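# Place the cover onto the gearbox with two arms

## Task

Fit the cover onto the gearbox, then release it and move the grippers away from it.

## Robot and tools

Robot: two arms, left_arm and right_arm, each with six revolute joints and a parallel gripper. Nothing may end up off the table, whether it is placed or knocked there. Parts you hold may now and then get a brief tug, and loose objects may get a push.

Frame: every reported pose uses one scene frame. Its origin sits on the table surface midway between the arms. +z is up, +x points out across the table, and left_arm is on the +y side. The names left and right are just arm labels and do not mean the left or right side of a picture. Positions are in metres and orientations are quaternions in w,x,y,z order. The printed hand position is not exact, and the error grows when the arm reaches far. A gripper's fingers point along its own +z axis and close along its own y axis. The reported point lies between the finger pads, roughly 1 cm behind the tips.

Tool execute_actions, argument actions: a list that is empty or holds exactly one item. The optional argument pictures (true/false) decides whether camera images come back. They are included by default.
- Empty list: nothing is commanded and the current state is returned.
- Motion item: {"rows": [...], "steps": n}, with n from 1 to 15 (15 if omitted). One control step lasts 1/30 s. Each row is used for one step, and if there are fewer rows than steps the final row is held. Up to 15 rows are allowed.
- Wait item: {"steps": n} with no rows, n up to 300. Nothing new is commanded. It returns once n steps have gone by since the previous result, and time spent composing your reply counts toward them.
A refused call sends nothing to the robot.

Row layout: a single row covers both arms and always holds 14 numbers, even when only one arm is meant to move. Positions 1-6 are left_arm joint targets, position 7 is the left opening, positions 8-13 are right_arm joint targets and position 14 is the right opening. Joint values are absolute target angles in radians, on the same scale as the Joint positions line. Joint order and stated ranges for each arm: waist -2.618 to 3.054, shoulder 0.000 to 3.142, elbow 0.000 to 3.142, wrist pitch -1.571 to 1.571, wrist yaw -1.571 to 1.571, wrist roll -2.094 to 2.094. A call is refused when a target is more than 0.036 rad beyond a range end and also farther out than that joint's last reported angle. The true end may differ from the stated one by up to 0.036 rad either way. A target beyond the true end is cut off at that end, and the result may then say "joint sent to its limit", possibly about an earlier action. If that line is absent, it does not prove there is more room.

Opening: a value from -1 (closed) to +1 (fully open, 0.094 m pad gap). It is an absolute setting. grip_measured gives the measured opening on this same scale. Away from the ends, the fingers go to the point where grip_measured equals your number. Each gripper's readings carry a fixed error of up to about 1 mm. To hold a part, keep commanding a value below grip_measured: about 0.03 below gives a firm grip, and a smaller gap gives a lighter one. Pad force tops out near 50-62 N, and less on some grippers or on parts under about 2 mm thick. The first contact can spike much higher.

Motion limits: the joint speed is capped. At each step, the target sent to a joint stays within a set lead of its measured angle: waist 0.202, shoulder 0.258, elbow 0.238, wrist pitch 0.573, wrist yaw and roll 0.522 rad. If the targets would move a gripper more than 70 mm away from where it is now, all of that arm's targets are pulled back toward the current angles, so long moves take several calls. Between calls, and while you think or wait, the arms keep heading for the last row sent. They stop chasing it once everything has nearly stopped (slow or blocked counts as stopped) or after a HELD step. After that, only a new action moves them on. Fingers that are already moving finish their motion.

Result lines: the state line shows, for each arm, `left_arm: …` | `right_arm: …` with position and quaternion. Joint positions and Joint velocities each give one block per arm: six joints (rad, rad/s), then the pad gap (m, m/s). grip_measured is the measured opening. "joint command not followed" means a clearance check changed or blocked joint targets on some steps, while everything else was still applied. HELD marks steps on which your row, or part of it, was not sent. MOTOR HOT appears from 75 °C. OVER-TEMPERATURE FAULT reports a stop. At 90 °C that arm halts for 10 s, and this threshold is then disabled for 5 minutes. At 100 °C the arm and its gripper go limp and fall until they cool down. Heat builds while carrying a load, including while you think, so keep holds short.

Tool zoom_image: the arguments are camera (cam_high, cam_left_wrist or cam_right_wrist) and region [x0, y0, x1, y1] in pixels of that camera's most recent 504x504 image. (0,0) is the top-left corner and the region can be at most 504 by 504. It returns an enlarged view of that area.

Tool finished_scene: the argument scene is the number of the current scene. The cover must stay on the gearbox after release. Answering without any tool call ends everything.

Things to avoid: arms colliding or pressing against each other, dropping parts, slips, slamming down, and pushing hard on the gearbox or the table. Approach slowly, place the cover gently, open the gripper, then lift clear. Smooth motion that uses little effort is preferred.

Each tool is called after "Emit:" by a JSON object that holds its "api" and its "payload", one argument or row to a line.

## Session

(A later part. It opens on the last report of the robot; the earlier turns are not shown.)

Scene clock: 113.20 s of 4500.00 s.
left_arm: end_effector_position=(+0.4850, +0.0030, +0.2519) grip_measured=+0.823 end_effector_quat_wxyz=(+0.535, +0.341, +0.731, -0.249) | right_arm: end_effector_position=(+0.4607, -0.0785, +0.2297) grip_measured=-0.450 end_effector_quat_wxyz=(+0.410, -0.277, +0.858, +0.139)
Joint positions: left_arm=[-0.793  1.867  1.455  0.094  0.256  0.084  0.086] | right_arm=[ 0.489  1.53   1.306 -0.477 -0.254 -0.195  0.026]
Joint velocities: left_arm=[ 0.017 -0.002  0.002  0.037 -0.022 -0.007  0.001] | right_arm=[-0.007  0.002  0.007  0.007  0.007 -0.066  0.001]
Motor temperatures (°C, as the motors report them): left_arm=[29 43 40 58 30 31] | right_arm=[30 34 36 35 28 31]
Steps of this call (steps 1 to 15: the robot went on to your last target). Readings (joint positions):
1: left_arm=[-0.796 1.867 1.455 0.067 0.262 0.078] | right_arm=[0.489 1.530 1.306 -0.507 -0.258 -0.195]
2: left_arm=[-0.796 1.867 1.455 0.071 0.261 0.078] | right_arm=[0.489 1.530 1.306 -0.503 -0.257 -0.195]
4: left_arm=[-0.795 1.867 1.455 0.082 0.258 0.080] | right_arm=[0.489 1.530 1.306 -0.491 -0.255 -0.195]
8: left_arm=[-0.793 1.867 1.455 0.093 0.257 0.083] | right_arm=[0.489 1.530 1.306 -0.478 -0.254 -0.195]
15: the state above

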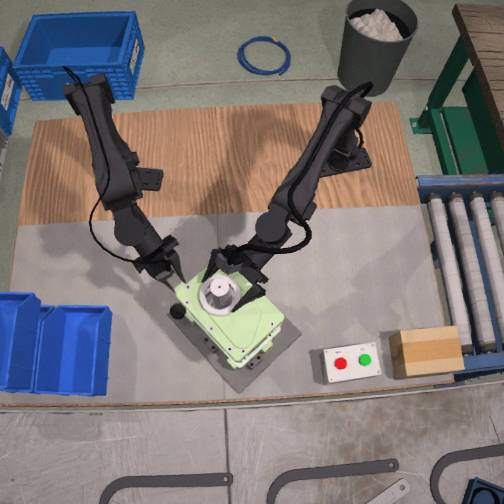

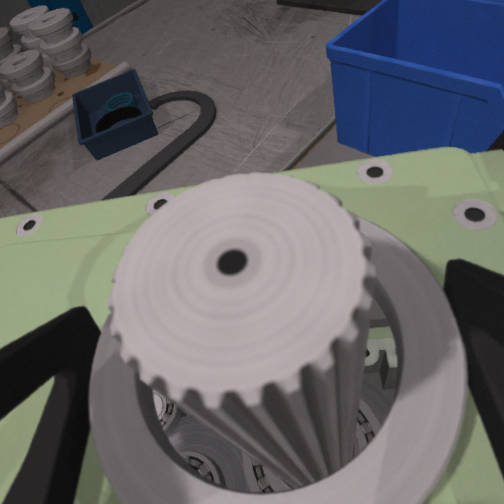

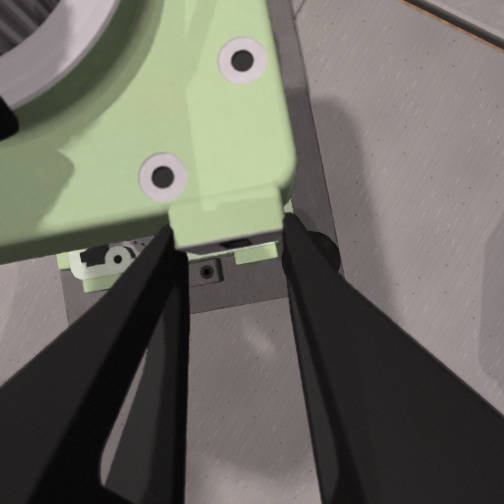

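Emit:
{"api": "execute_actions", "payload": {
  "actions": [
    {"rows":[[-0.779,1.8,1.46,0.279,0.295,0.17,0.78,0.484,1.478,1.297,-0.385,-0.268,-0.23,-0.55],[-0.78,1.797,1.44,0.3,0.295,0.17,0.78,0.486,1.473,1.274,-0.364,-0.266,-0.225,-0.55],[-0.781,1.798,1.421,0.32,0.295,0.17,0.78,0.488,1.47,1.252,-0.344,-0.264,-0.22,-0.55],[-0.782,1.802,1.403,0.341,0.295,0.17,0.78,0.49,1.469,1.23,-0.323,-0.262,-0.22,-0.55],[-0.783,1.807,1.386,0.362,0.295,0.17,0.78,0.492,1.47,1.209,-0.303,-0.26,-0.22,-0.55],[-0.784,1.813,1.37,0.382,0.295,0.17,0.78,0.494,1.472,1.188,-0.282,-0.26,-0.22,-0.55],[-0.785,1.819,1.354,0.403,0.295,0.17,0.78,0.495,1.474,1.168,-0.262,-0.26,-0.22,-0.55],[-0.785,1.826,1.339,0.424,0.295,0.17,0.78,0.495,1.477,1.148,-0.241,-0.26,-0.22,-0.55],[-0.785,1.833,1.324,0.444,0.295,0.17,0.78,0.495,1.48,1.129,-0.221,-0.26,-0.22,-0.55],[-0.785,1.84,1.31,0.465,0.295,0.17,0.78,0.495,1.482,1.111,-0.2,-0.26,-0.22,-0.55]]}
  ],
  "pictures": false
}}

Emit:
{"api": "execute_actions", "payload": {
  "actions": [
    {"steps":15}
  ]
}}

Emit:
{"api": "zoom_image", "payload": {
  "camera": "cam_high",
  "region": [150,220,310,380]
}}

Scene clock: 115.07 s of 4500.00 s.
left_arm: end_effector_position=(+0.4759, +0.0039, +0.1997) grip_measured=+0.823 end_effector_quat_wxyz=(+0.526, +0.345, +0.734, -0.257) | right_arm: end_effector_position=(+0.4494, -0.0775, +0.1793) grip_measured=-0.450 end_effector_quat_wxyz=(+0.404, -0.275, +0.861, +0.140)
Joint positions: left_arm=[-0.796  1.895  1.29   0.271  0.274  0.078  0.086] | right_arm=[ 0.503  1.513  1.098 -0.299 -0.244 -0.181  0.026]
Joint velocities: left_arm=[ 0.012  0.042 -0.032  0.051 -0.022 -0.051 -0.   ] | right_arm=[ 0.012  0.007 -0.032  0.007 -0.022 -0.022  0.001]
Motor temperatures (°C, as the motors report them): left_arm=[29 44 40 59 30 31] | right_arm=[30 34 36 35 28 31]
Steps of this call (steps 1 to 15: the robot went on to your last target; steps 16 to 41: nothing new was sent; steps 42 to 56: all 15 steps of this action). Readings (joint positions):
42: left_arm=[-0.793 1.867 1.453 0.098 0.256 0.084] | right_arm=[0.489 1.530 1.305 -0.475 -0.254 -0.195]
43: left_arm=[-0.793 1.867 1.447 0.108 0.255 0.085] | right_arm=[0.489 1.528 1.298 -0.466 -0.253 -0.195]
45: left_arm=[-0.793 1.865 1.422 0.141 0.255 0.087] | right_arm=[0.490 1.518 1.268 -0.434 -0.253 -0.193]
49: left_arm=[-0.793 1.866 1.355 0.207 0.258 0.088] | right_arm=[0.498 1.510 1.189 -0.361 -0.252 -0.190]
56: the state above

Scene clock: 115.57 s of 4500.00 s.
left_arm: end_effector_position=(+0.4790, +0.0037, +0.2057) grip_measured=+0.823 end_effector_quat_wxyz=(+0.539, +0.344, +0.726, -0.254) | right_arm: end_effector_position=(+0.4540, -0.0773, +0.1840) grip_measured=-0.450 end_effector_quat_wxyz=(+0.416, -0.273, +0.856, +0.137)
Joint positions: left_arm=[-0.796  1.895  1.29   0.3    0.264  0.084  0.086] | right_arm=[ 0.503  1.513  1.098 -0.271 -0.237 -0.18   0.026]
Joint velocities: left_arm=[-0.007  0.002  0.012 -0.066 -0.007 -0.022 -0.002] | right_arm=[-0.027 -0.012 -0.002 -0.037  0.007 -0.125 -0.   ]
Motor temperatures (°C, as the motors report them): left_arm=[29 44 40 59 30 31] | right_arm=[30 34 36 35 28 31]
Steps of this call (steps 1 to 15: the robot went on to your last target). Readings (joint positions):
1: left_arm=[-0.796 1.895 1.290 0.275 0.274 0.077] | right_arm=[0.503 1.513 1.098 -0.297 -0.243 -0.180]
2: left_arm=[-0.796 1.895 1.290 0.279 0.273 0.077] | right_arm=[0.503 1.513 1.098 -0.293 -0.242 -0.180]
4: left_arm=[-0.796 1.895 1.290 0.291 0.268 0.079] | right_arm=[0.503 1.513 1.098 -0.280 -0.240 -0.180]
8: left_arm=[-0.796 1.895 1.290 0.299 0.264 0.083] | right_arm=[0.503 1.513 1.098 -0.272 -0.237 -0.180]
15: the state above

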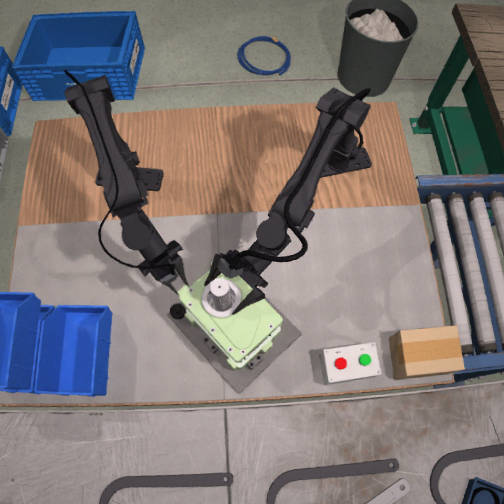

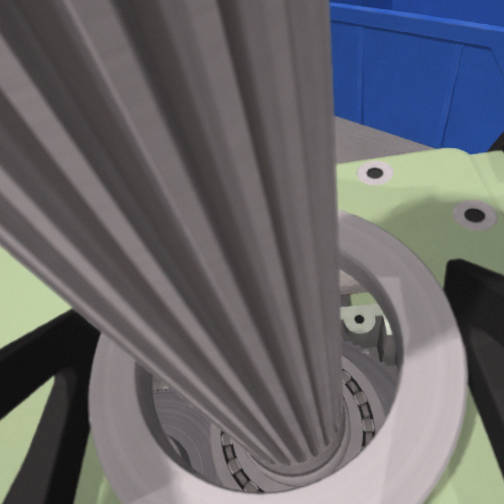

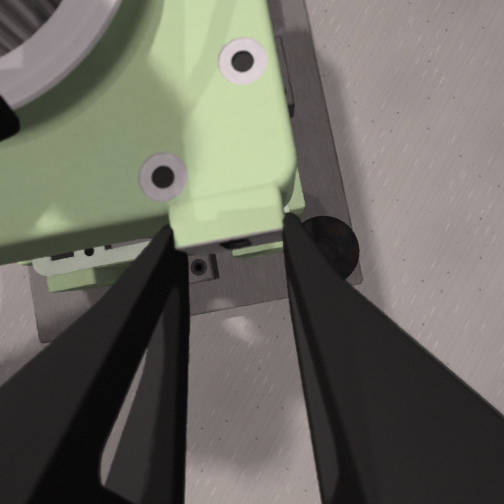

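Region (150, 220, 310, 380) of cam_high's 504x504 image, scaled by 3.150, with more detail than that image has.

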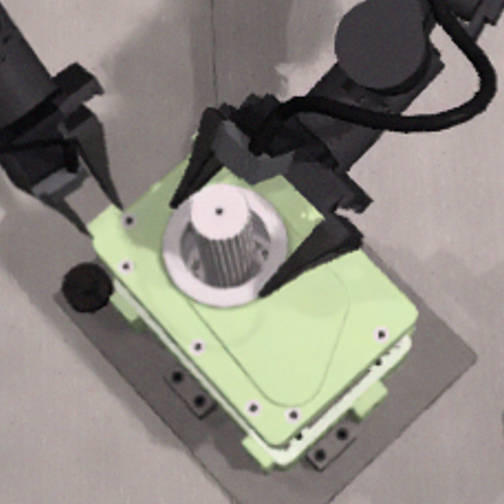

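Emit:
{"api": "execute_actions", "payload": {
  "actions": [
    {"rows":[[-0.784,1.848,1.299,0.483,0.295,0.17,0.78,0.495,1.488,1.095,-0.18,-0.258,-0.215,-0.55],[-0.783,1.856,1.289,0.501,0.295,0.17,0.78,0.495,1.494,1.08,-0.16,-0.256,-0.21,-0.55],[-0.782,1.864,1.279,0.519,0.295,0.17,0.78,0.495,1.5,1.065,-0.14,-0.254,-0.205,-0.55],[-0.781,1.873,1.269,0.537,0.295,0.17,0.78,0.495,1.507,1.051,-0.12,-0.252,-0.2,-0.55],[-0.78,1.882,1.26,0.555,0.295,0.17,0.78,0.495,1.514,1.037,-0.1,-0.25,-0.2,-0.55],[-0.779,1.891,1.251,0.573,0.295,0.17,0.78,0.495,1.521,1.024,-0.08,-0.25,-0.2,-0.55],[-0.778,1.9,1.242,0.591,0.295,0.17,0.78,0.495,1.529,1.011,-0.06,-0.25,-0.2,-0.55],[-0.777,1.91,1.234,0.609,0.295,0.17,0.78,0.495,1.537,0.998,-0.04,-0.25,-0.2,-0.55],[-0.776,1.92,1.226,0.627,0.295,0.17,0.78,0.495,1.546,0.986,-0.02,-0.25,-0.2,-0.55],[-0.775,1.93,1.218,0.645,0.295,0.17,0.78,0.495,1.555,0.974,0.0,-0.25,-0.2,-0.55]]}
  ],
  "pictures": false
}}

Emit:
{"api": "execute_actions", "payload": {
  "actions": [
    {"steps":15}
  ]
}}

Emit:
{"api": "zoom_image", "payload": {
  "camera": "cam_high",
  "region": [150,220,310,380]
}}

Scene clock: 117.60 s of 4500.00 s.
left_arm: end_effector_position=(+0.4787, +0.0033, +0.1489) grip_measured=+0.823 end_effector_quat_wxyz=(+0.527, +0.346, +0.734, -0.253) | right_arm: end_effector_position=(+0.4530, -0.0779, +0.1275) grip_measured=-0.450 end_effector_quat_wxyz=(+0.399, -0.271, +0.865, +0.137)
Joint positions: left_arm=[-0.796  1.987  1.2    0.452  0.267  0.086  0.086] | right_arm=[ 0.503  1.584  0.964 -0.103 -0.235 -0.174  0.026]
Joint velocities: left_arm=[ 0.002  0.095 -0.061 -0.051  0.037 -0.125  0.001] | right_arm=[ 0.002  0.056 -0.085 -0.007  0.022  0.007 -0.   ]
Motor temperatures (°C, as the motors report them): left_arm=[29 45 39 60 30 31] | right_arm=[30 34 36 35 27 31]
Steps of this call (steps 1 to 15: the robot went on to your last target; steps 16 to 46: nothing new was sent; steps 47 to 61: all 15 steps of this action). Readings (joint positions):
47: left_arm=[-0.796 1.895 1.290 0.302 0.263 0.084] | right_arm=[0.503 1.513 1.098 -0.270 -0.237 -0.180]
48: left_arm=[-0.796 1.895 1.287 0.307 0.262 0.084] | right_arm=[0.503 1.513 1.095 -0.264 -0.236 -0.180]
50: left_arm=[-0.796 1.897 1.274 0.330 0.256 0.089] | right_arm=[0.503 1.513 1.079 -0.234 -0.236 -0.180]
54: left_arm=[-0.796 1.923 1.242 0.394 0.256 0.092] | right_arm=[0.503 1.525 1.027 -0.165 -0.233 -0.180]
61: the state above

Scene clock: 118.10 s of 4500.00 s.
left_arm: end_effector_position=(+0.4819, +0.0041, +0.1535) grip_measured=+0.823 end_effector_quat_wxyz=(+0.537, +0.344, +0.728, -0.252) | right_arm: end_effector_position=(+0.4573, -0.0767, +0.1316) grip_measured=-0.450 end_effector_quat_wxyz=(+0.411, -0.269, +0.860, +0.138)
Joint positions: left_arm=[-0.792  1.99   1.199  0.48   0.266  0.087  0.086] | right_arm=[ 0.503  1.586  0.962 -0.073 -0.234 -0.171  0.026]
Joint velocities: left_arm=[ 0.002 -0.012  0.007  0.051 -0.066 -0.037 -0.001] | right_arm=[-0.012  0.002 -0.017 -0.022  0.007 -0.037 -0.001]
Motor temperatures (°C, as the motors report them): left_arm=[29 45 39 60 30 31] | right_arm=[30 34 36 36 27 31]
Steps of this call (steps 1 to 15: the robot went on to your last target). Readings (joint positions):
1: left_arm=[-0.796 1.989 1.199 0.453 0.269 0.084] | right_arm=[0.503 1.586 0.962 -0.103 -0.236 -0.173]
2: left_arm=[-0.796 1.990 1.199 0.455 0.269 0.083] | right_arm=[0.503 1.586 0.962 -0.101 -0.236 -0.172]
4: left_arm=[-0.795 1.990 1.199 0.465 0.267 0.084] | right_arm=[0.503 1.586 0.962 -0.091 -0.236 -0.171]
8: left_arm=[-0.792 1.990 1.199 0.478 0.266 0.086] | right_arm=[0.503 1.586 0.962 -0.075 -0.235 -0.171]
15: the state above

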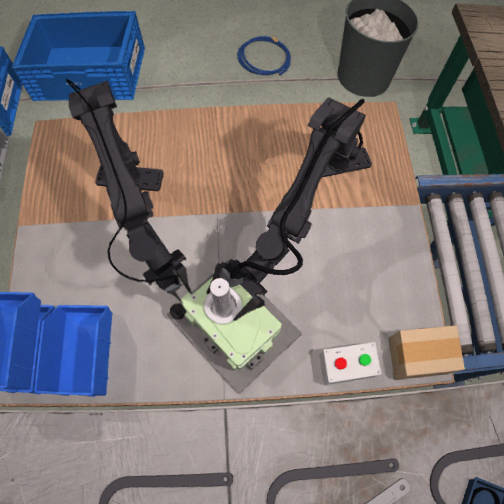

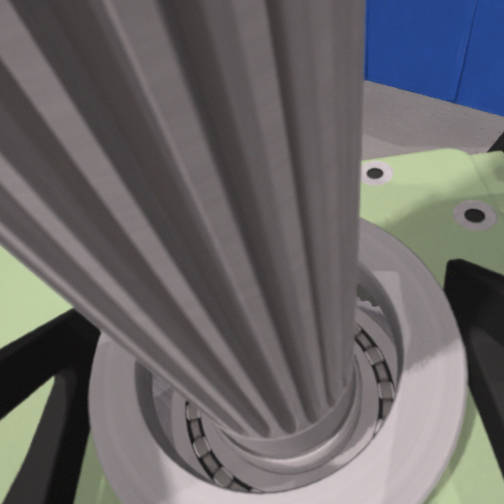

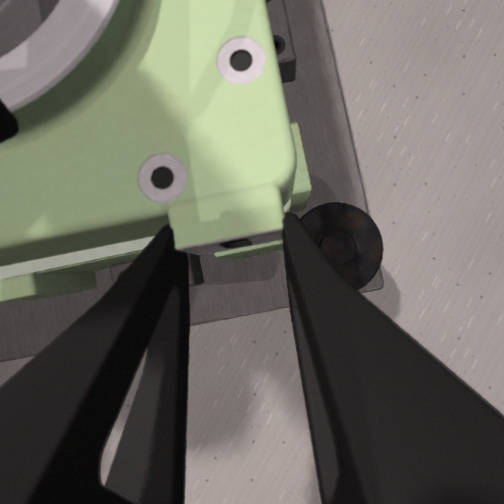

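Region (150, 220, 310, 380) of cam_high's 504x504 image, scaled by 3.150, with more detail than that image has.

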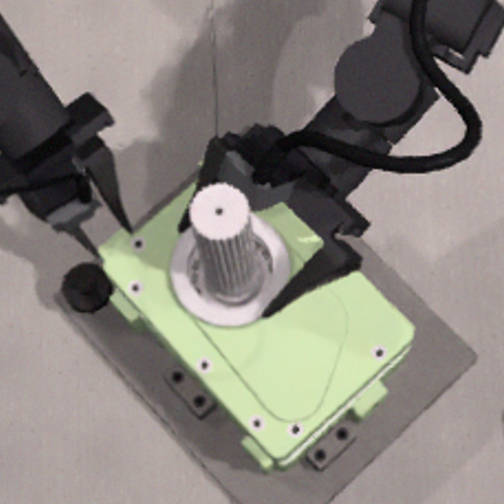

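Emit:
{"api": "execute_actions", "payload": {
  "actions": [
    {"rows":[[-0.775,1.934,1.215,0.654,0.295,0.17,0.78,0.495,1.558,0.969,0.01,-0.25,-0.2,-0.55],[-0.775,1.938,1.212,0.662,0.295,0.17,0.78,0.495,1.561,0.964,0.02,-0.25,-0.2,-0.55],[-0.775,1.942,1.209,0.67,0.295,0.17,0.78,0.495,1.565,0.959,0.029,-0.25,-0.2,-0.55],[-0.775,1.946,1.206,0.677,0.295,0.17,0.78,0.495,1.568,0.954,0.038,-0.25,-0.2,-0.55],[-0.775,1.95,1.203,0.684,0.295,0.17,0.78,0.495,1.571,0.949,0.047,-0.25,-0.2,-0.55],[-0.775,1.954,1.2,0.691,0.295,0.17,0.78,0.495,1.575,0.944,0.055,-0.25,-0.2,-0.55],[-0.775,1.958,1.197,0.698,0.295,0.17,0.78,0.495,1.578,0.939,0.063,-0.25,-0.2,-0.55],[-0.775,1.962,1.195,0.704,0.295,0.17,0.78,0.495,1.581,0.935,0.07,-0.25,-0.2,-0.55]]}
  ],
  "pictures": false
}}

Emit:
{"api": "execute_actions", "payload": {
  "actions": [
    {"steps":10}
  ]
}}

Emit:
{"api": "zoom_image", "payload": {
  "camera": "cam_high",
  "region": [150,220,310,380]
}}

Scene clock: 119.97 s of 4500.00 s.
left_arm: end_effector_position=(+0.4841, +0.0051, +0.1491) grip_measured=+0.823 end_effector_quat_wxyz=(+0.546, +0.343, +0.722, -0.250) | right_arm: end_effector_position=(+0.4600, -0.0764, +0.1268) grip_measured=-0.450 end_effector_quat_wxyz=(+0.422, -0.270, +0.855, +0.136)
Joint positions: left_arm=[-0.789  2.006  1.184  0.529  0.263  0.093  0.086] | right_arm=[ 0.503  1.597  0.933 -0.01  -0.231 -0.176  0.026]
Joint velocities: left_arm=[ 0.022  0.017 -0.017  0.022  0.022 -0.007 -0.001] | right_arm=[-0.012  0.017 -0.022  0.022 -0.022 -0.037 -0.   ]
Motor temperatures (°C, as the motors report them): left_arm=[29 45 39 60 30 31] | right_arm=[30 34 36 36 27 31]
Steps of this call (steps 1 to 15: the robot went on to your last target; steps 16 to 41: nothing new was sent; steps 42 to 56: all 15 steps of this action). Readings (joint positions):
42: left_arm=[-0.792 1.990 1.199 0.480 0.266 0.087] | right_arm=[0.503 1.586 0.962 -0.072 -0.234 -0.171]
43: left_arm=[-0.792 1.990 1.199 0.481 0.266 0.087] | right_arm=[0.503 1.586 0.962 -0.071 -0.234 -0.171]
45: left_arm=[-0.792 1.990 1.199 0.486 0.264 0.087] | right_arm=[0.503 1.586 0.962 -0.065 -0.233 -0.172]
49: left_arm=[-0.789 1.993 1.194 0.509 0.262 0.093] | right_arm=[0.503 1.586 0.947 -0.027 -0.232 -0.175]
56: the state above

Scene clock: 120.30 s of 4500.00 s.
left_arm: end_effector_position=(+0.4843, +0.0050, +0.1496) grip_measured=+0.823 end_effector_quat_wxyz=(+0.547, +0.343, +0.722, -0.250) | right_arm: end_effector_position=(+0.4605, -0.0762, +0.1273) grip_measured=-0.450 end_effector_quat_wxyz=(+0.423, -0.270, +0.854, +0.136)
Joint positions: left_arm=[-0.789  2.006  1.183  0.532  0.263  0.093  0.086] | right_arm=[ 0.503  1.597  0.933 -0.006 -0.231 -0.176  0.026]
Joint velocities: left_arm=[-0.007  0.007  0.002 -0.022 -0.022 -0.007 -0.   ] | right_arm=[ 0.002 -0.012  0.007 -0.037  0.022  0.037  0.001]
Motor temperatures (°C, as the motors report them): left_arm=[29 45 39 60 30 31] | right_arm=[30 34 36 36 27 31]
Steps of this call (steps 1 to 10: the robot went on to your last target). Readings (joint positions):
1: left_arm=[-0.789 2.006 1.183 0.529 0.263 0.093] | right_arm=[0.503 1.597 0.933 -0.010 -0.231 -0.176]
2: left_arm=[-0.789 2.006 1.183 0.530 0.263 0.093] | right_arm=[0.503 1.597 0.933 -0.009 -0.231 -0.176]
4: left_arm=[-0.789 2.006 1.183 0.532 0.263 0.093] | right_arm=[0.503 1.597 0.933 -0.007 -0.231 -0.176]
8: left_arm=[-0.789 2.006 1.183 0.532 0.263 0.093] | right_arm=[0.503 1.597 0.933 -0.006 -0.231 -0.176]
10: the state above

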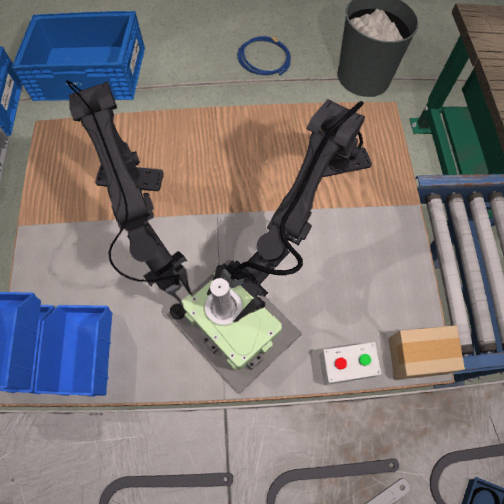

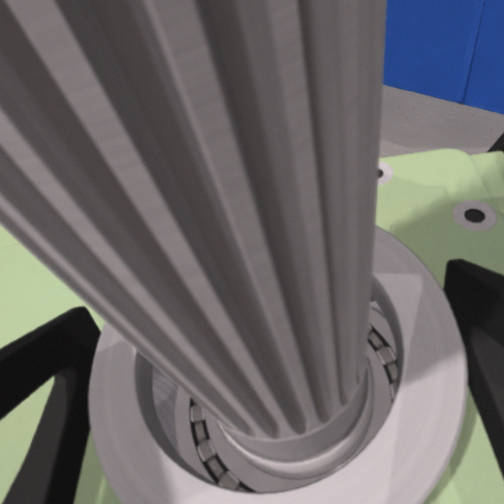

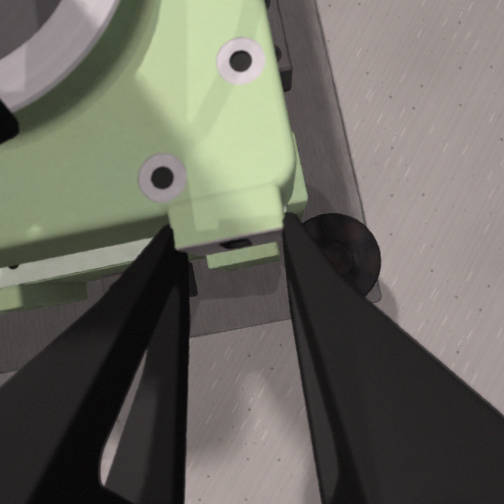

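Region (150, 220, 310, 380) of cam_high's 504x504 image, scaled by 3.150, with more detail than that image has.

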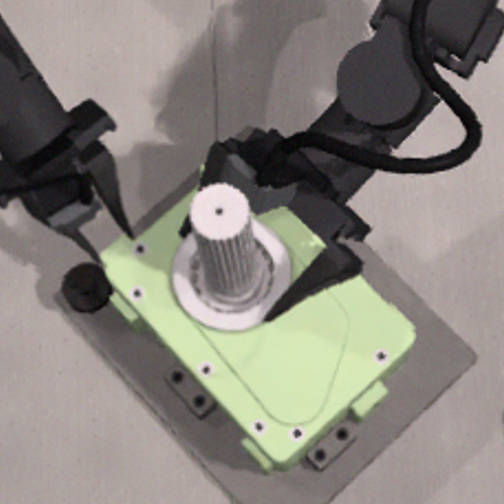

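Emit:
{"api": "execute_actions", "payload": {
  "actions": [
    {"rows":[[-0.785,1.962,1.192,0.704,0.293,0.17,0.78,0.495,1.575,0.93,0.072,-0.25,-0.2,-0.55],[-0.793,1.962,1.189,0.704,0.291,0.17,0.78,0.495,1.57,0.925,0.074,-0.25,-0.2,-0.55],[-0.8,1.962,1.186,0.704,0.289,0.17,0.78,0.495,1.565,0.92,0.076,-0.25,-0.2,-0.55],[-0.805,1.962,1.183,0.705,0.287,0.17,0.78,0.495,1.56,0.915,0.078,-0.25,-0.2,-0.55],[-0.805,1.962,1.18,0.706,0.285,0.17,0.78,0.495,1.56,0.91,0.08,-0.25,-0.2,-0.55],[-0.805,1.962,1.177,0.708,0.285,0.17,0.78,0.495,1.56,0.906,0.08,-0.25,-0.2,-0.55]]}
  ],
  "pictures": false
}}

Emit:
{"api": "execute_actions", "payload": {
  "actions": [
    {"steps":8}
  ]
}}

Scene clock: 122.30 s of 4500.00 s.
left_arm: end_effector_position=(+0.4791, +0.0041, +0.1419) grip_measured=+0.823 end_effector_quat_wxyz=(+0.542, +0.345, +0.725, -0.246) | right_arm: end_effector_position=(+0.4552, -0.0769, +0.1184) grip_measured=-0.450 end_effector_quat_wxyz=(+0.418, -0.271, +0.856, +0.138)
Joint positions: left_arm=[-0.8    2.006  1.163  0.539  0.249  0.096  0.086] | right_arm=[ 0.503  1.597  0.904  0.011 -0.237 -0.176  0.026]
Joint velocities: left_arm=[-0.002 -0.002 -0.022  0.051  0.037 -0.037 -0.   ] | right_arm=[-0.007 -0.012 -0.002  0.037  0.051 -0.051 -0.001]
Motor temperatures (°C, as the motors report them): left_arm=[29 46 39 61 30 31] | right_arm=[30 34 36 36 27 31]
Steps of this call (steps 1 to 15: the robot went on to your last target; steps 16 to 45: nothing new was sent; steps 46 to 60: all 15 steps of this action). Readings (joint positions):
46: left_arm=[-0.789 2.006 1.183 0.532 0.263 0.093] | right_arm=[0.503 1.597 0.933 -0.006 -0.231 -0.176]
47: left_arm=[-0.789 2.006 1.183 0.532 0.263 0.093] | right_arm=[0.503 1.597 0.933 -0.006 -0.231 -0.176]
49: left_arm=[-0.790 2.006 1.183 0.533 0.260 0.094] | right_arm=[0.503 1.597 0.928 0.002 -0.231 -0.176]
53: left_arm=[-0.797 2.006 1.168 0.539 0.252 0.096] | right_arm=[0.503 1.597 0.911 0.010 -0.234 -0.176]
60: the state above

Scene clock: 122.57 s of 4500.00 s.
left_arm: end_effector_position=(+0.4791, +0.0041, +0.1419) grip_measured=+0.823 end_effector_quat_wxyz=(+0.542, +0.345, +0.725, -0.246) | right_arm: end_effector_position=(+0.4552, -0.0769, +0.1184) grip_measured=-0.450 end_effector_quat_wxyz=(+0.418, -0.271, +0.856, +0.138)
Joint positions: left_arm=[-0.8    2.006  1.163  0.539  0.249  0.096  0.086] | right_arm=[ 0.503  1.597  0.904  0.011 -0.237 -0.175  0.026]
Joint velocities: left_arm=[ 0.002  0.002 -0.007 -0.037 -0.125 -0.022 -0.   ] | right_arm=[ 0.017 -0.012 -0.002  0.037 -0.007 -0.007 -0.001]
Motor temperatures (°C, as the motors report them): left_arm=[29 46 39 61 30 31] | right_arm=[30 34 36 36 27 31]
Steps of this call (steps 1 to 8: the robot went on to your last target). Readings (joint positions):
1: left_arm=[-0.800 2.006 1.163 0.539 0.249 0.096] | right_arm=[0.503 1.597 0.904 0.011 -0.237 -0.176]
2: left_arm=[-0.800 2.006 1.163 0.539 0.249 0.096] | right_arm=[0.503 1.597 0.904 0.011 -0.237 -0.175]
4: left_arm=[-0.800 2.006 1.163 0.539 0.249 0.096] | right_arm=[0.503 1.597 0.904 0.011 -0.237 -0.175]
8: the state above

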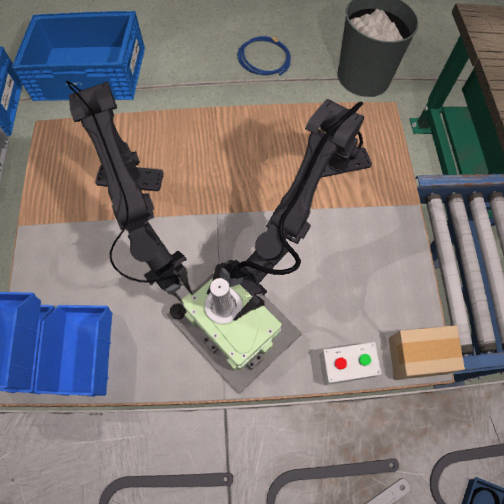

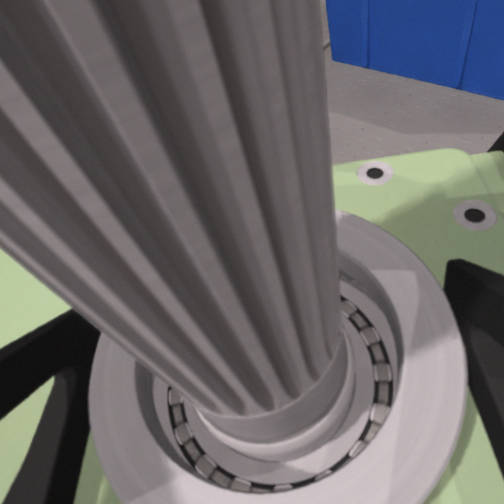

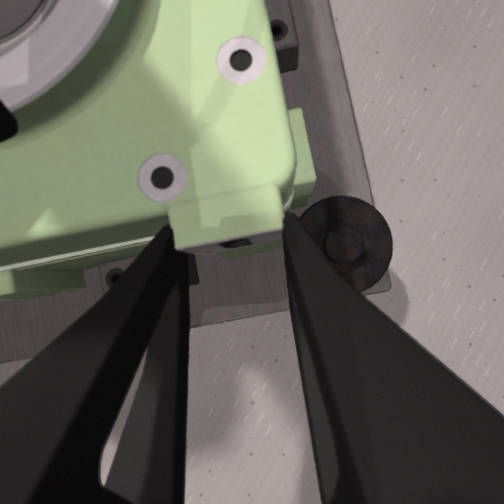

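Emit:
{"api": "execute_actions", "payload": {
  "actions": [
    {"rows":[[-0.805,1.968,1.175,0.713,0.285,0.17,0.78,0.495,1.568,0.903,0.086,-0.25,-0.2,-0.55],[-0.805,1.974,1.173,0.718,0.285,0.17,0.78,0.495,1.576,0.9,0.092,-0.25,-0.2,-0.55],[-0.805,1.98,1.171,0.723,0.285,0.17,0.78,0.495,1.583,0.897,0.098,-0.25,-0.2,-0.55],[-0.805,1.985,1.169,0.728,0.285,0.17,0.78,0.495,1.589,0.894,0.104,-0.25,-0.2,-0.55],[-0.805,1.99,1.167,0.733,0.285,0.17,0.78,0.495,1.595,0.891,0.11,-0.25,-0.2,-0.55],[-0.805,1.995,1.165,0.738,0.285,0.17,0.78,0.495,1.6,0.888,0.115,-0.25,-0.2,-0.55]]}
  ],
  "pictures": false
}}

Emit:
{"api": "execute_actions", "payload": {
  "actions": [
    {"steps":8}
  ]
}}

Emit:
{"api": "zoom_image", "payload": {
  "camera": "cam_high",
  "region": [160,250,310,400]
}}

Scene clock: 123.93 s of 4500.00 s.
left_arm: end_effector_position=(+0.4813, +0.0027, +0.1391) grip_measured=+0.823 end_effector_quat_wxyz=(+0.549, +0.348, +0.720, -0.244) | right_arm: end_effector_position=(+0.4576, -0.0779, +0.1152) grip_measured=-0.450 end_effector_quat_wxyz=(+0.423, -0.269, +0.855, +0.134)
Joint positions: left_arm=[-0.8    2.024  1.163  0.57   0.248  0.106  0.086] | right_arm=[ 0.503  1.607  0.891  0.044 -0.227 -0.175  0.026]
Joint velocities: left_arm=[-0.017  0.002 -0.002  0.037  0.051  0.051  0.   ] | right_arm=[ 0.007 -0.002 -0.002 -0.022  0.066  0.022 -0.001]
Motor temperatures (°C, as the motors report them): left_arm=[29 46 38 62 30 31] | right_arm=[30 34 36 36 27 31]
Steps of this call (steps 1 to 15: the robot went on to your last target; steps 16 to 26: nothing new was sent; steps 27 to 41: all 15 steps of this action). Readings (joint positions):
27: left_arm=[-0.800 2.006 1.163 0.540 0.249 0.096] | right_arm=[0.503 1.597 0.904 0.012 -0.237 -0.175]
28: left_arm=[-0.800 2.008 1.163 0.541 0.249 0.096] | right_arm=[0.503 1.597 0.904 0.012 -0.237 -0.175]
30: left_arm=[-0.800 2.013 1.163 0.551 0.249 0.096] | right_arm=[0.503 1.597 0.903 0.015 -0.233 -0.175]
34: left_arm=[-0.800 2.024 1.163 0.569 0.250 0.106] | right_arm=[0.503 1.605 0.893 0.037 -0.227 -0.175]
41: the state above

Scene clock: 124.20 s of 4500.00 s.
left_arm: end_effector_position=(+0.4813, +0.0027, +0.1391) grip_measured=+0.823 end_effector_quat_wxyz=(+0.549, +0.348, +0.720, -0.244) | right_arm: end_effector_position=(+0.4576, -0.0779, +0.1152) grip_measured=-0.450 end_effector_quat_wxyz=(+0.423, -0.269, +0.855, +0.134)
Joint positions: left_arm=[-0.8    2.024  1.163  0.57   0.248  0.106  0.086] | right_arm=[ 0.503  1.607  0.891  0.044 -0.227 -0.175  0.026]
Joint velocities: left_arm=[-0.012 -0.002 -0.007 -0.051 -0.051 -0.022  0.001] | right_arm=[-0.012  0.002  0.002 -0.007 -0.051 -0.022 -0.001]
Motor temperatures (°C, as the motors report them): left_arm=[29 46 38 62 30 31] | right_arm=[30 34 36 36 27 31]
Steps of this call (steps 1 to 8: the robot went on to your last target). Readings (joint positions):
1: left_arm=[-0.800 2.024 1.163 0.570 0.248 0.106] | right_arm=[0.503 1.607 0.891 0.044 -0.227 -0.175]
2: left_arm=[-0.800 2.024 1.163 0.570 0.248 0.106] | right_arm=[0.503 1.607 0.891 0.044 -0.227 -0.175]
4: left_arm=[-0.800 2.024 1.163 0.570 0.248 0.106] | right_arm=[0.503 1.607 0.891 0.044 -0.227 -0.175]
8: the state above

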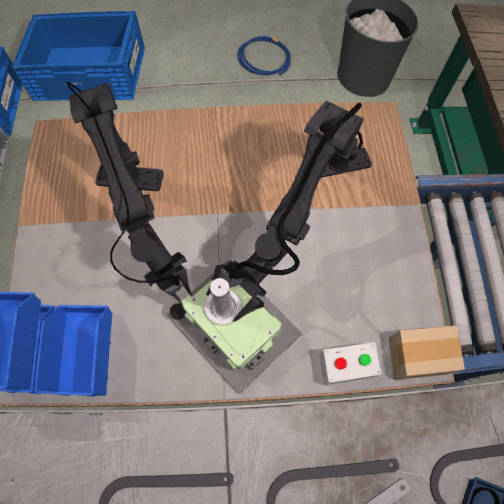

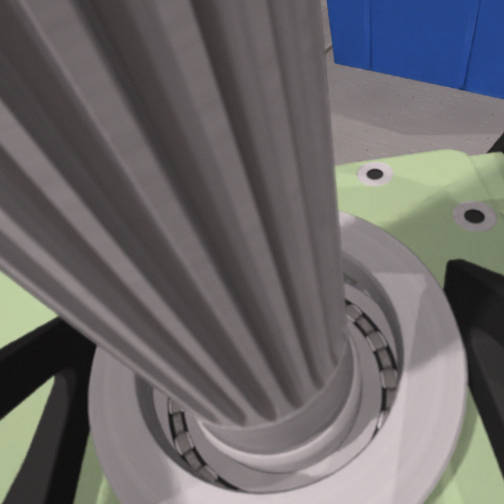

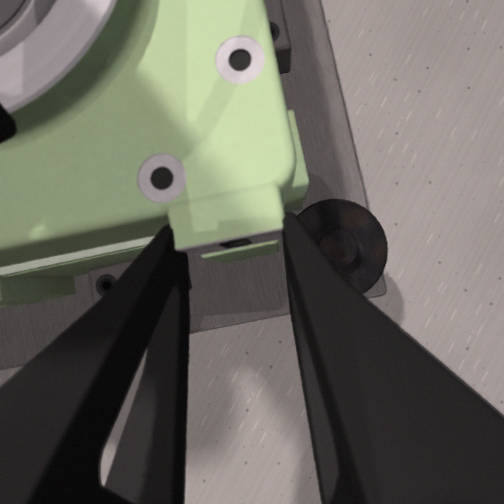

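Region (160, 250, 310, 400) of cam_high's 504x504 image, scaled by 3.360, with more detail than that image has.

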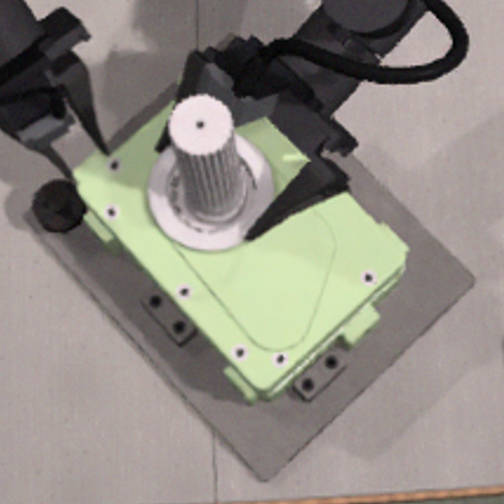

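Emit:
{"api": "execute_actions", "payload": {
  "actions": [
    {"rows":[[-0.805,2.0,1.162,0.738,0.285,0.165,0.78,0.495,1.604,0.884,0.117,-0.25,-0.2,-0.55],[-0.805,2.004,1.159,0.738,0.285,0.16,0.78,0.495,1.608,0.88,0.119,-0.25,-0.2,-0.55],[-0.805,2.008,1.156,0.738,0.285,0.155,0.78,0.495,1.612,0.876,0.121,-0.25,-0.2,-0.55],[-0.805,2.012,1.153,0.738,0.285,0.15,0.78,0.495,1.616,0.872,0.123,-0.25,-0.2,-0.55],[-0.805,2.016,1.15,0.738,0.285,0.15,0.78,0.495,1.62,0.868,0.125,-0.25,-0.2,-0.55],[-0.805,2.02,1.147,0.738,0.285,0.15,0.78,0.495,1.624,0.864,0.127,-0.25,-0.2,-0.55]]}
  ]
}}

Scene clock: 125.53 s of 4500.00 s.
left_arm: end_effector_position=(+0.4816, +0.0043, +0.1379) grip_measured=+0.823 end_effector_quat_wxyz=(+0.555, +0.341, +0.719, -0.244) | right_arm: end_effector_position=(+0.4594, -0.0767, +0.1149) grip_measured=-0.450 end_effector_quat_wxyz=(+0.433, -0.273, +0.849, +0.134)
Joint positions: left_arm=[-0.8    2.028  1.146  0.605  0.237  0.096  0.086] | right_arm=[ 0.503  1.612  0.876  0.085 -0.231 -0.182  0.026]
Joint velocities: left_arm=[-0.002 -0.012 -0.027  0.022  0.081  0.007  0.   ] | right_arm=[-0.002  0.007  0.002  0.022 -0.022  0.022  0.   ]
Motor temperatures (°C, as the motors report them): left_arm=[29 46 38 62 30 31] | right_arm=[30 34 35 36 27 31]
Steps of this call (steps 1 to 15: the robot went on to your last target; steps 16 to 25: nothing new was sent; steps 26 to 40: all 15 steps of this action). Readings (joint positions):
26: left_arm=[-0.800 2.024 1.161 0.571 0.248 0.106] | right_arm=[0.503 1.607 0.891 0.044 -0.227 -0.175]
27: left_arm=[-0.800 2.024 1.159 0.576 0.247 0.106] | right_arm=[0.503 1.607 0.891 0.045 -0.227 -0.175]
29: left_arm=[-0.800 2.026 1.155 0.584 0.245 0.107] | right_arm=[0.503 1.609 0.887 0.053 -0.228 -0.176]
33: left_arm=[-0.800 2.026 1.149 0.597 0.239 0.108] | right_arm=[0.503 1.611 0.878 0.076 -0.230 -0.177]
40: the state above

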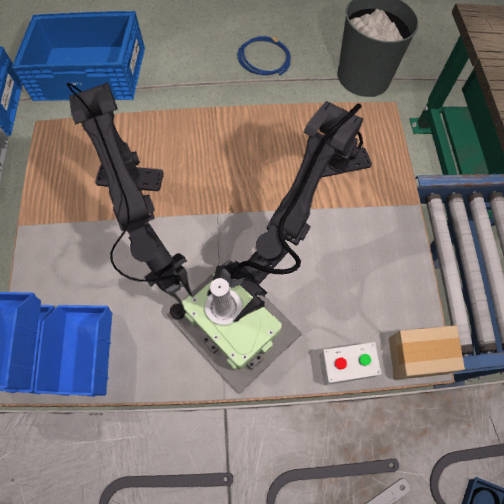

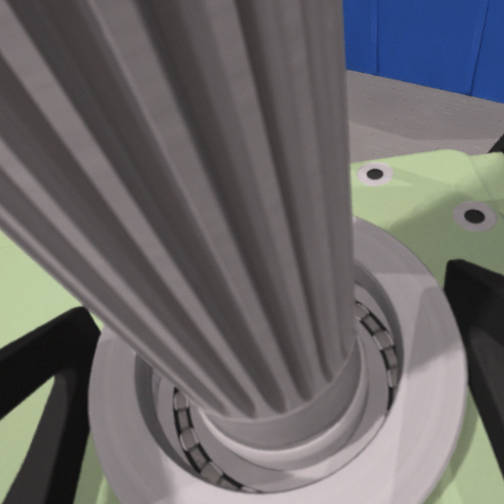

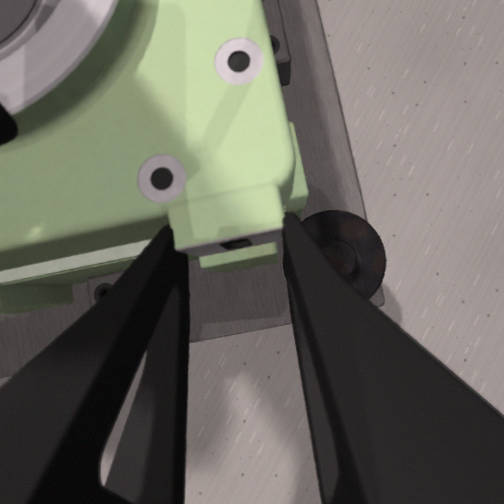

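Emit:
{"api": "execute_actions", "payload": {
  "actions": [
    {"rows":[[-0.808,2.01,1.15,0.73,0.285,0.155,0.78,0.495,1.612,0.866,0.12,-0.25,-0.2,-0.55],[-0.811,2.0,1.153,0.722,0.285,0.16,0.78,0.494,1.6,0.868,0.113,-0.25,-0.2,-0.55],[-0.814,1.99,1.156,0.716,0.285,0.165,0.78,0.493,1.588,0.87,0.106,-0.25,-0.2,-0.55],[-0.816,1.982,1.158,0.712,0.285,0.17,0.78,0.492,1.577,0.872,0.1,-0.25,-0.2,-0.55],[-0.816,1.975,1.16,0.71,0.285,0.17,0.78,0.492,1.568,0.874,0.095,-0.25,-0.2,-0.55]]}
  ]
}}

Emit:
{"api": "zoom_image", "payload": {
  "camera": "cam_high",
  "region": [200,300,300,400]
}}

Scene clock: 127.90 s of 4500.00 s.
left_arm: end_effector_position=(+0.4816, +0.0044, +0.1385) grip_measured=+0.823 end_effector_quat_wxyz=(+0.556, +0.341, +0.718, -0.243) | right_arm: end_effector_position=(+0.4591, -0.0769, +0.1156) grip_measured=-0.450 end_effector_quat_wxyz=(+0.433, -0.273, +0.849, +0.134)
Joint positions: left_arm=[-0.8    2.027  1.146  0.606  0.237  0.097  0.086] | right_arm=[ 0.503  1.609  0.876  0.083 -0.23  -0.182  0.026]
Joint velocities: left_arm=[-0.007 -0.022  0.002  0.007 -0.007 -0.022  0.001] | right_arm=[ 0.002 -0.007 -0.022  0.007  0.007  0.007 -0.   ]
Motor temperatures (°C, as the motors report them): left_arm=[29 46 38 62 30 31] | right_arm=[30 34 35 36 27 31]
Steps of this call (steps 1 to 15: the robot went on to your last target; steps 16 to 56: nothing new was sent; steps 57 to 71: all 15 steps of this action). Readings (joint positions):
57: left_arm=[-0.800 2.028 1.146 0.606 0.237 0.096] | right_arm=[0.503 1.612 0.876 0.085 -0.231 -0.182]
58: left_arm=[-0.800 2.028 1.146 0.606 0.237 0.096] | right_arm=[0.503 1.612 0.876 0.085 -0.231 -0.182]
60: left_arm=[-0.800 2.028 1.146 0.606 0.237 0.096] | right_arm=[0.503 1.612 0.876 0.085 -0.231 -0.182]
64: left_arm=[-0.800 2.027 1.146 0.606 0.237 0.097] | right_arm=[0.503 1.609 0.876 0.083 -0.230 -0.182]
71: the state above

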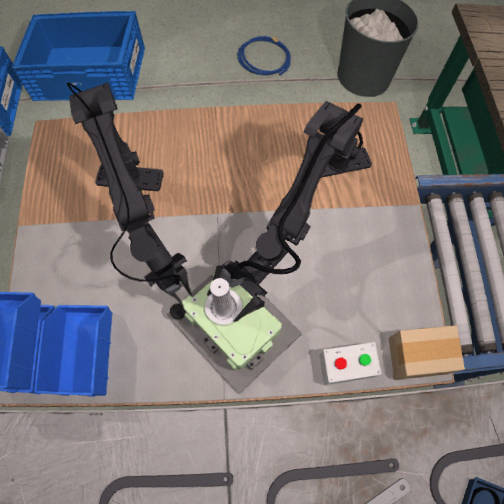

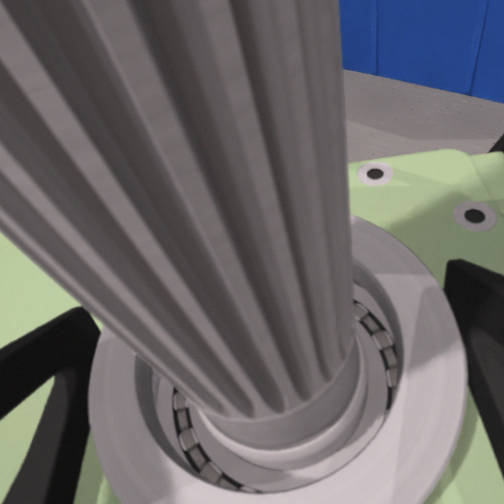

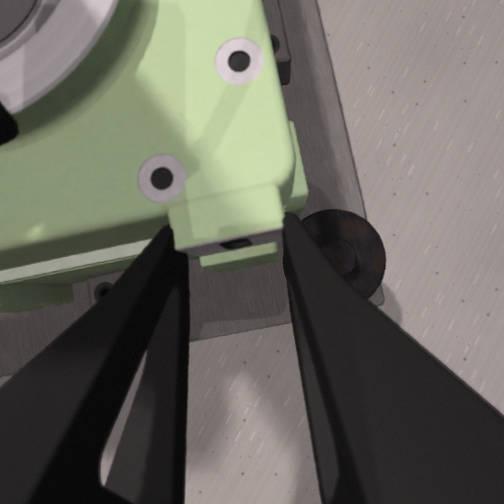

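Region (200, 300, 300, 400) of cam_high's 504x504 image, scaled by 5.040, with more detail than that image has.

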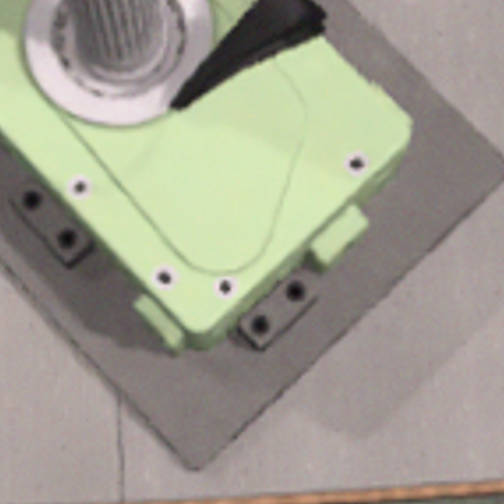

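Emit:
{"api": "execute_actions", "payload": {
  "actions": [
    {"rows":[[-0.818,1.97,1.163,0.7,0.285,0.17,0.78,0.492,1.563,0.876,0.085,-0.25,-0.2,-0.55],[-0.82,1.965,1.166,0.69,0.285,0.17,0.78,0.492,1.558,0.878,0.075,-0.25,-0.2,-0.55],[-0.82,1.96,1.169,0.68,0.285,0.17,0.78,0.492,1.553,0.88,0.065,-0.25,-0.2,-0.55],[-0.82,1.955,1.172,0.67,0.285,0.17,0.78,0.492,1.55,0.882,0.055,-0.25,-0.2,-0.55]]}
  ]
}}

Scene clock: 129.07 s of 4500.00 s.
left_arm: end_effector_position=(+0.4771, +0.0024, +0.1376) grip_measured=+0.823 end_effector_quat_wxyz=(+0.547, +0.346, +0.722, -0.243) | right_arm: end_effector_position=(+0.4536, -0.0786, +0.1140) grip_measured=-0.450 end_effector_quat_wxyz=(+0.422, -0.271, +0.855, +0.135)
Joint positions: left_arm=[-0.808  2.016  1.146  0.576  0.237  0.1    0.086] | right_arm=[ 0.503  1.595  0.876  0.044 -0.231 -0.179  0.026]
Joint velocities: left_arm=[ 0.002  0.007  0.002  0.11  -0.066 -0.051 -0.   ] | right_arm=[-0.007 -0.002  0.002  0.066 -0.066 -0.051 -0.001]
Motor temperatures (°C, as the motors report them): left_arm=[29 46 38 62 30 31] | right_arm=[30 34 35 36 27 31]
Steps of this call (steps 1 to 15: the robot went on to your last target; steps 16 to 20: nothing new was sent; steps 21 to 35: all 15 steps of this action). Readings (joint positions):
21: left_arm=[-0.800 2.027 1.146 0.605 0.237 0.097] | right_arm=[0.503 1.609 0.876 0.082 -0.230 -0.182]
22: left_arm=[-0.801 2.026 1.146 0.604 0.237 0.098] | right_arm=[0.503 1.609 0.876 0.082 -0.230 -0.182]
24: left_arm=[-0.803 2.023 1.146 0.596 0.237 0.099] | right_arm=[0.503 1.603 0.876 0.069 -0.230 -0.182]
28: left_arm=[-0.808 2.016 1.146 0.577 0.237 0.100] | right_arm=[0.503 1.595 0.876 0.045 -0.231 -0.180]
35: the state above

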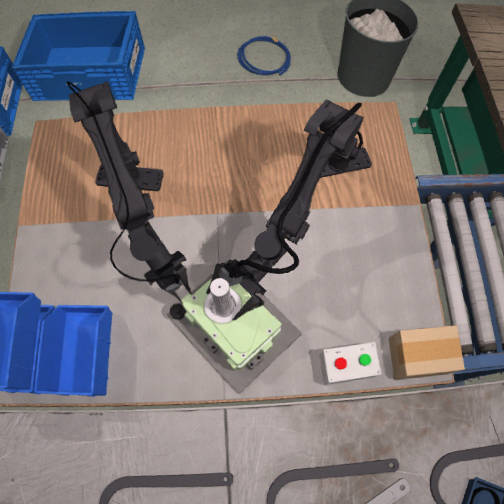

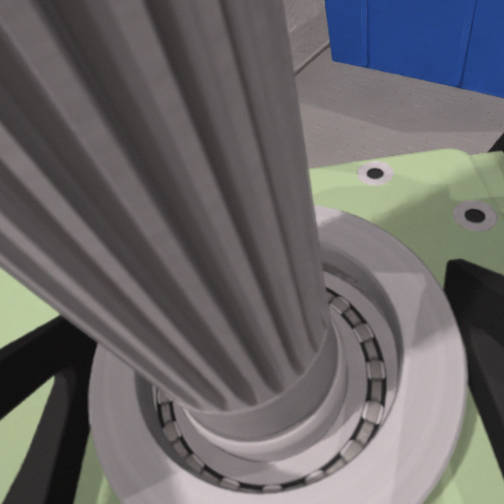

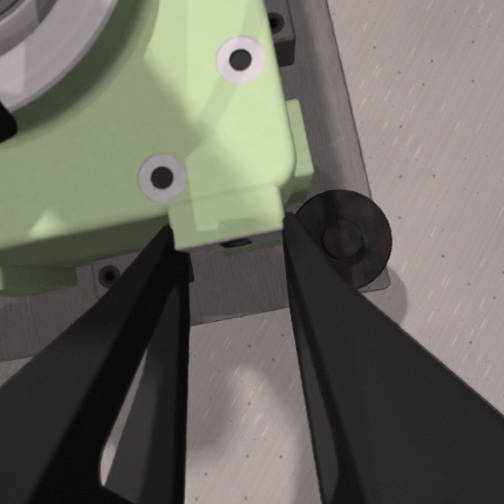

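Emit:
{"api": "execute_actions", "payload": {
  "actions": [
    {"rows":[[-0.815,1.965,1.168,0.665,0.285,0.165,0.78,0.494,1.56,0.88,0.052,-0.25,-0.2,-0.55],[-0.81,1.975,1.164,0.66,0.285,0.16,0.78,0.496,1.57,0.878,0.05,-0.25,-0.2,-0.55],[-0.805,1.985,1.16,0.655,0.285,0.155,0.78,0.498,1.58,0.876,0.05,-0.25,-0.2,-0.55],[-0.802,1.995,1.156,0.65,0.285,0.15,0.78,0.5,1.59,0.874,0.05,-0.25,-0.2,-0.55],[-0.8,2.003,1.152,0.65,0.285,0.15,0.78,0.5,1.598,0.872,0.05,-0.25,-0.2,-0.55],[-0.8,2.01,1.15,0.65,0.285,0.15,0.78,0.5,1.605,0.87,0.05,-0.25,-0.2,-0.55]]}
  ]
}}

Scene clock: 130.43 s of 4500.00 s.
left_arm: end_effector_position=(+0.4770, +0.0025, +0.1361) grip_measured=+0.823 end_effector_quat_wxyz=(+0.546, +0.347, +0.723, -0.242) | right_arm: end_effector_position=(+0.4535, -0.0785, +0.1127) grip_measured=-0.450 end_effector_quat_wxyz=(+0.420, -0.271, +0.856, +0.136)
Joint positions: left_arm=[-0.808  2.018  1.146  0.574  0.237  0.103  0.086] | right_arm=[ 0.503  1.598  0.876  0.044 -0.232 -0.177  0.026]
Joint velocities: left_arm=[-0.007 -0.002 -0.002 -0.051 -0.037 -0.066 -0.001] | right_arm=[ 0.007  0.012 -0.002  0.007  0.022  0.007 -0.   ]
Motor temperatures (°C, as the motors report them): left_arm=[29 46 38 61 30 31] | right_arm=[30 34 35 36 27 31]
Steps of this call (steps 1 to 15: the robot went on to your last target; steps 16 to 26: nothing new was sent; steps 27 to 41: all 15 steps of this action). Readings (joint positions):
27: left_arm=[-0.808 2.016 1.146 0.575 0.237 0.100] | right_arm=[0.503 1.595 0.876 0.044 -0.231 -0.179]
28: left_arm=[-0.808 2.016 1.146 0.575 0.237 0.100] | right_arm=[0.503 1.595 0.876 0.044 -0.231 -0.178]
30: left_arm=[-0.808 2.016 1.146 0.574 0.237 0.100] | right_arm=[0.503 1.595 0.876 0.044 -0.231 -0.178]
34: left_arm=[-0.808 2.018 1.146 0.574 0.237 0.102] | right_arm=[0.503 1.598 0.876 0.044 -0.232 -0.177]
41: the state above

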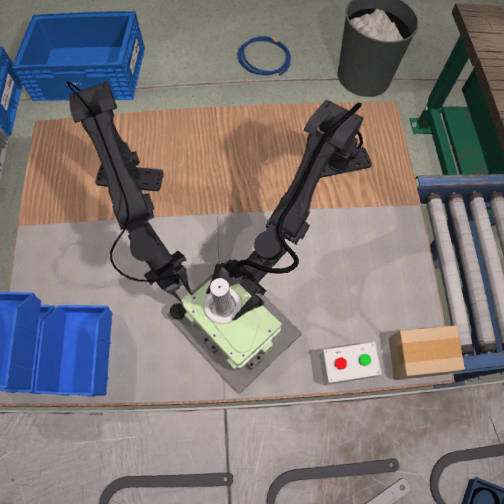

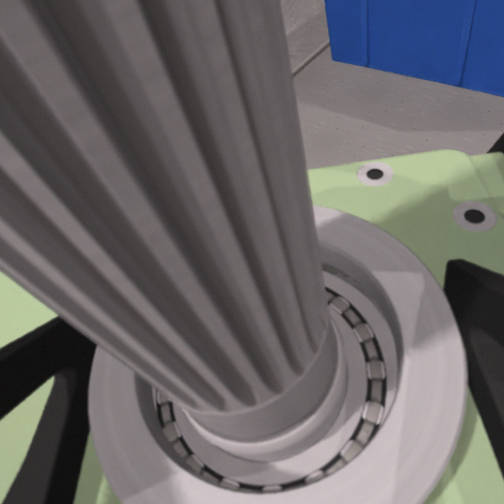

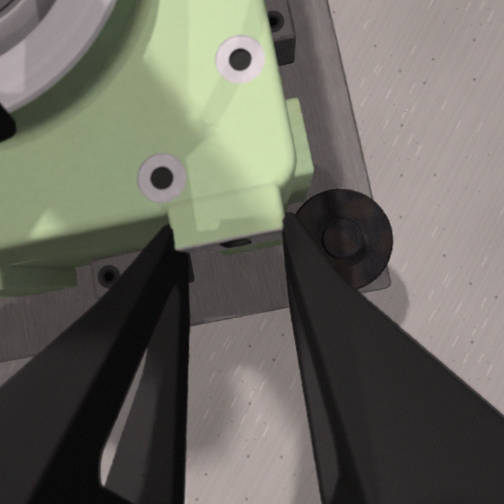

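Emit:
{"api": "zoom_image", "payload": {
  "camera": "cam_left_wrist",
  "region": [120,220,440,504]
}}

Emit:
{"api": "zoom_image", "payload": {
  "camera": "cam_high",
  "region": [165,270,295,390]
}}

Region (120, 220, 440, 504) of cam_left_wrist's 504x504 image, scaled by 1.575, with more detail than that image has; it fills the top 447 rows of this view, and the rest is white.

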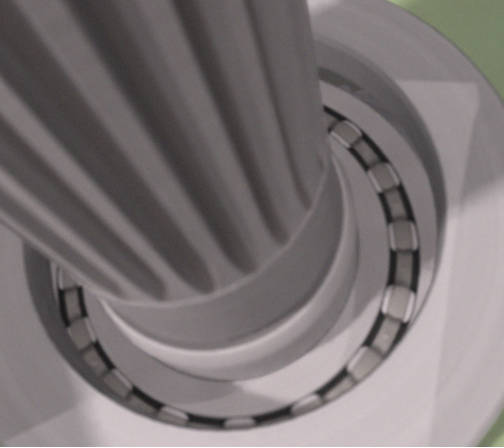

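Region (165, 270, 295, 390) of cam_high's 504x504 image, scaled by 3.877, with more detail than that image has; it fills the top 465 rows of this view, and the rest is white.

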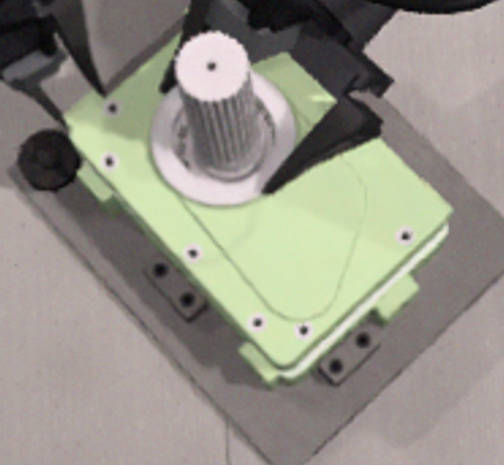

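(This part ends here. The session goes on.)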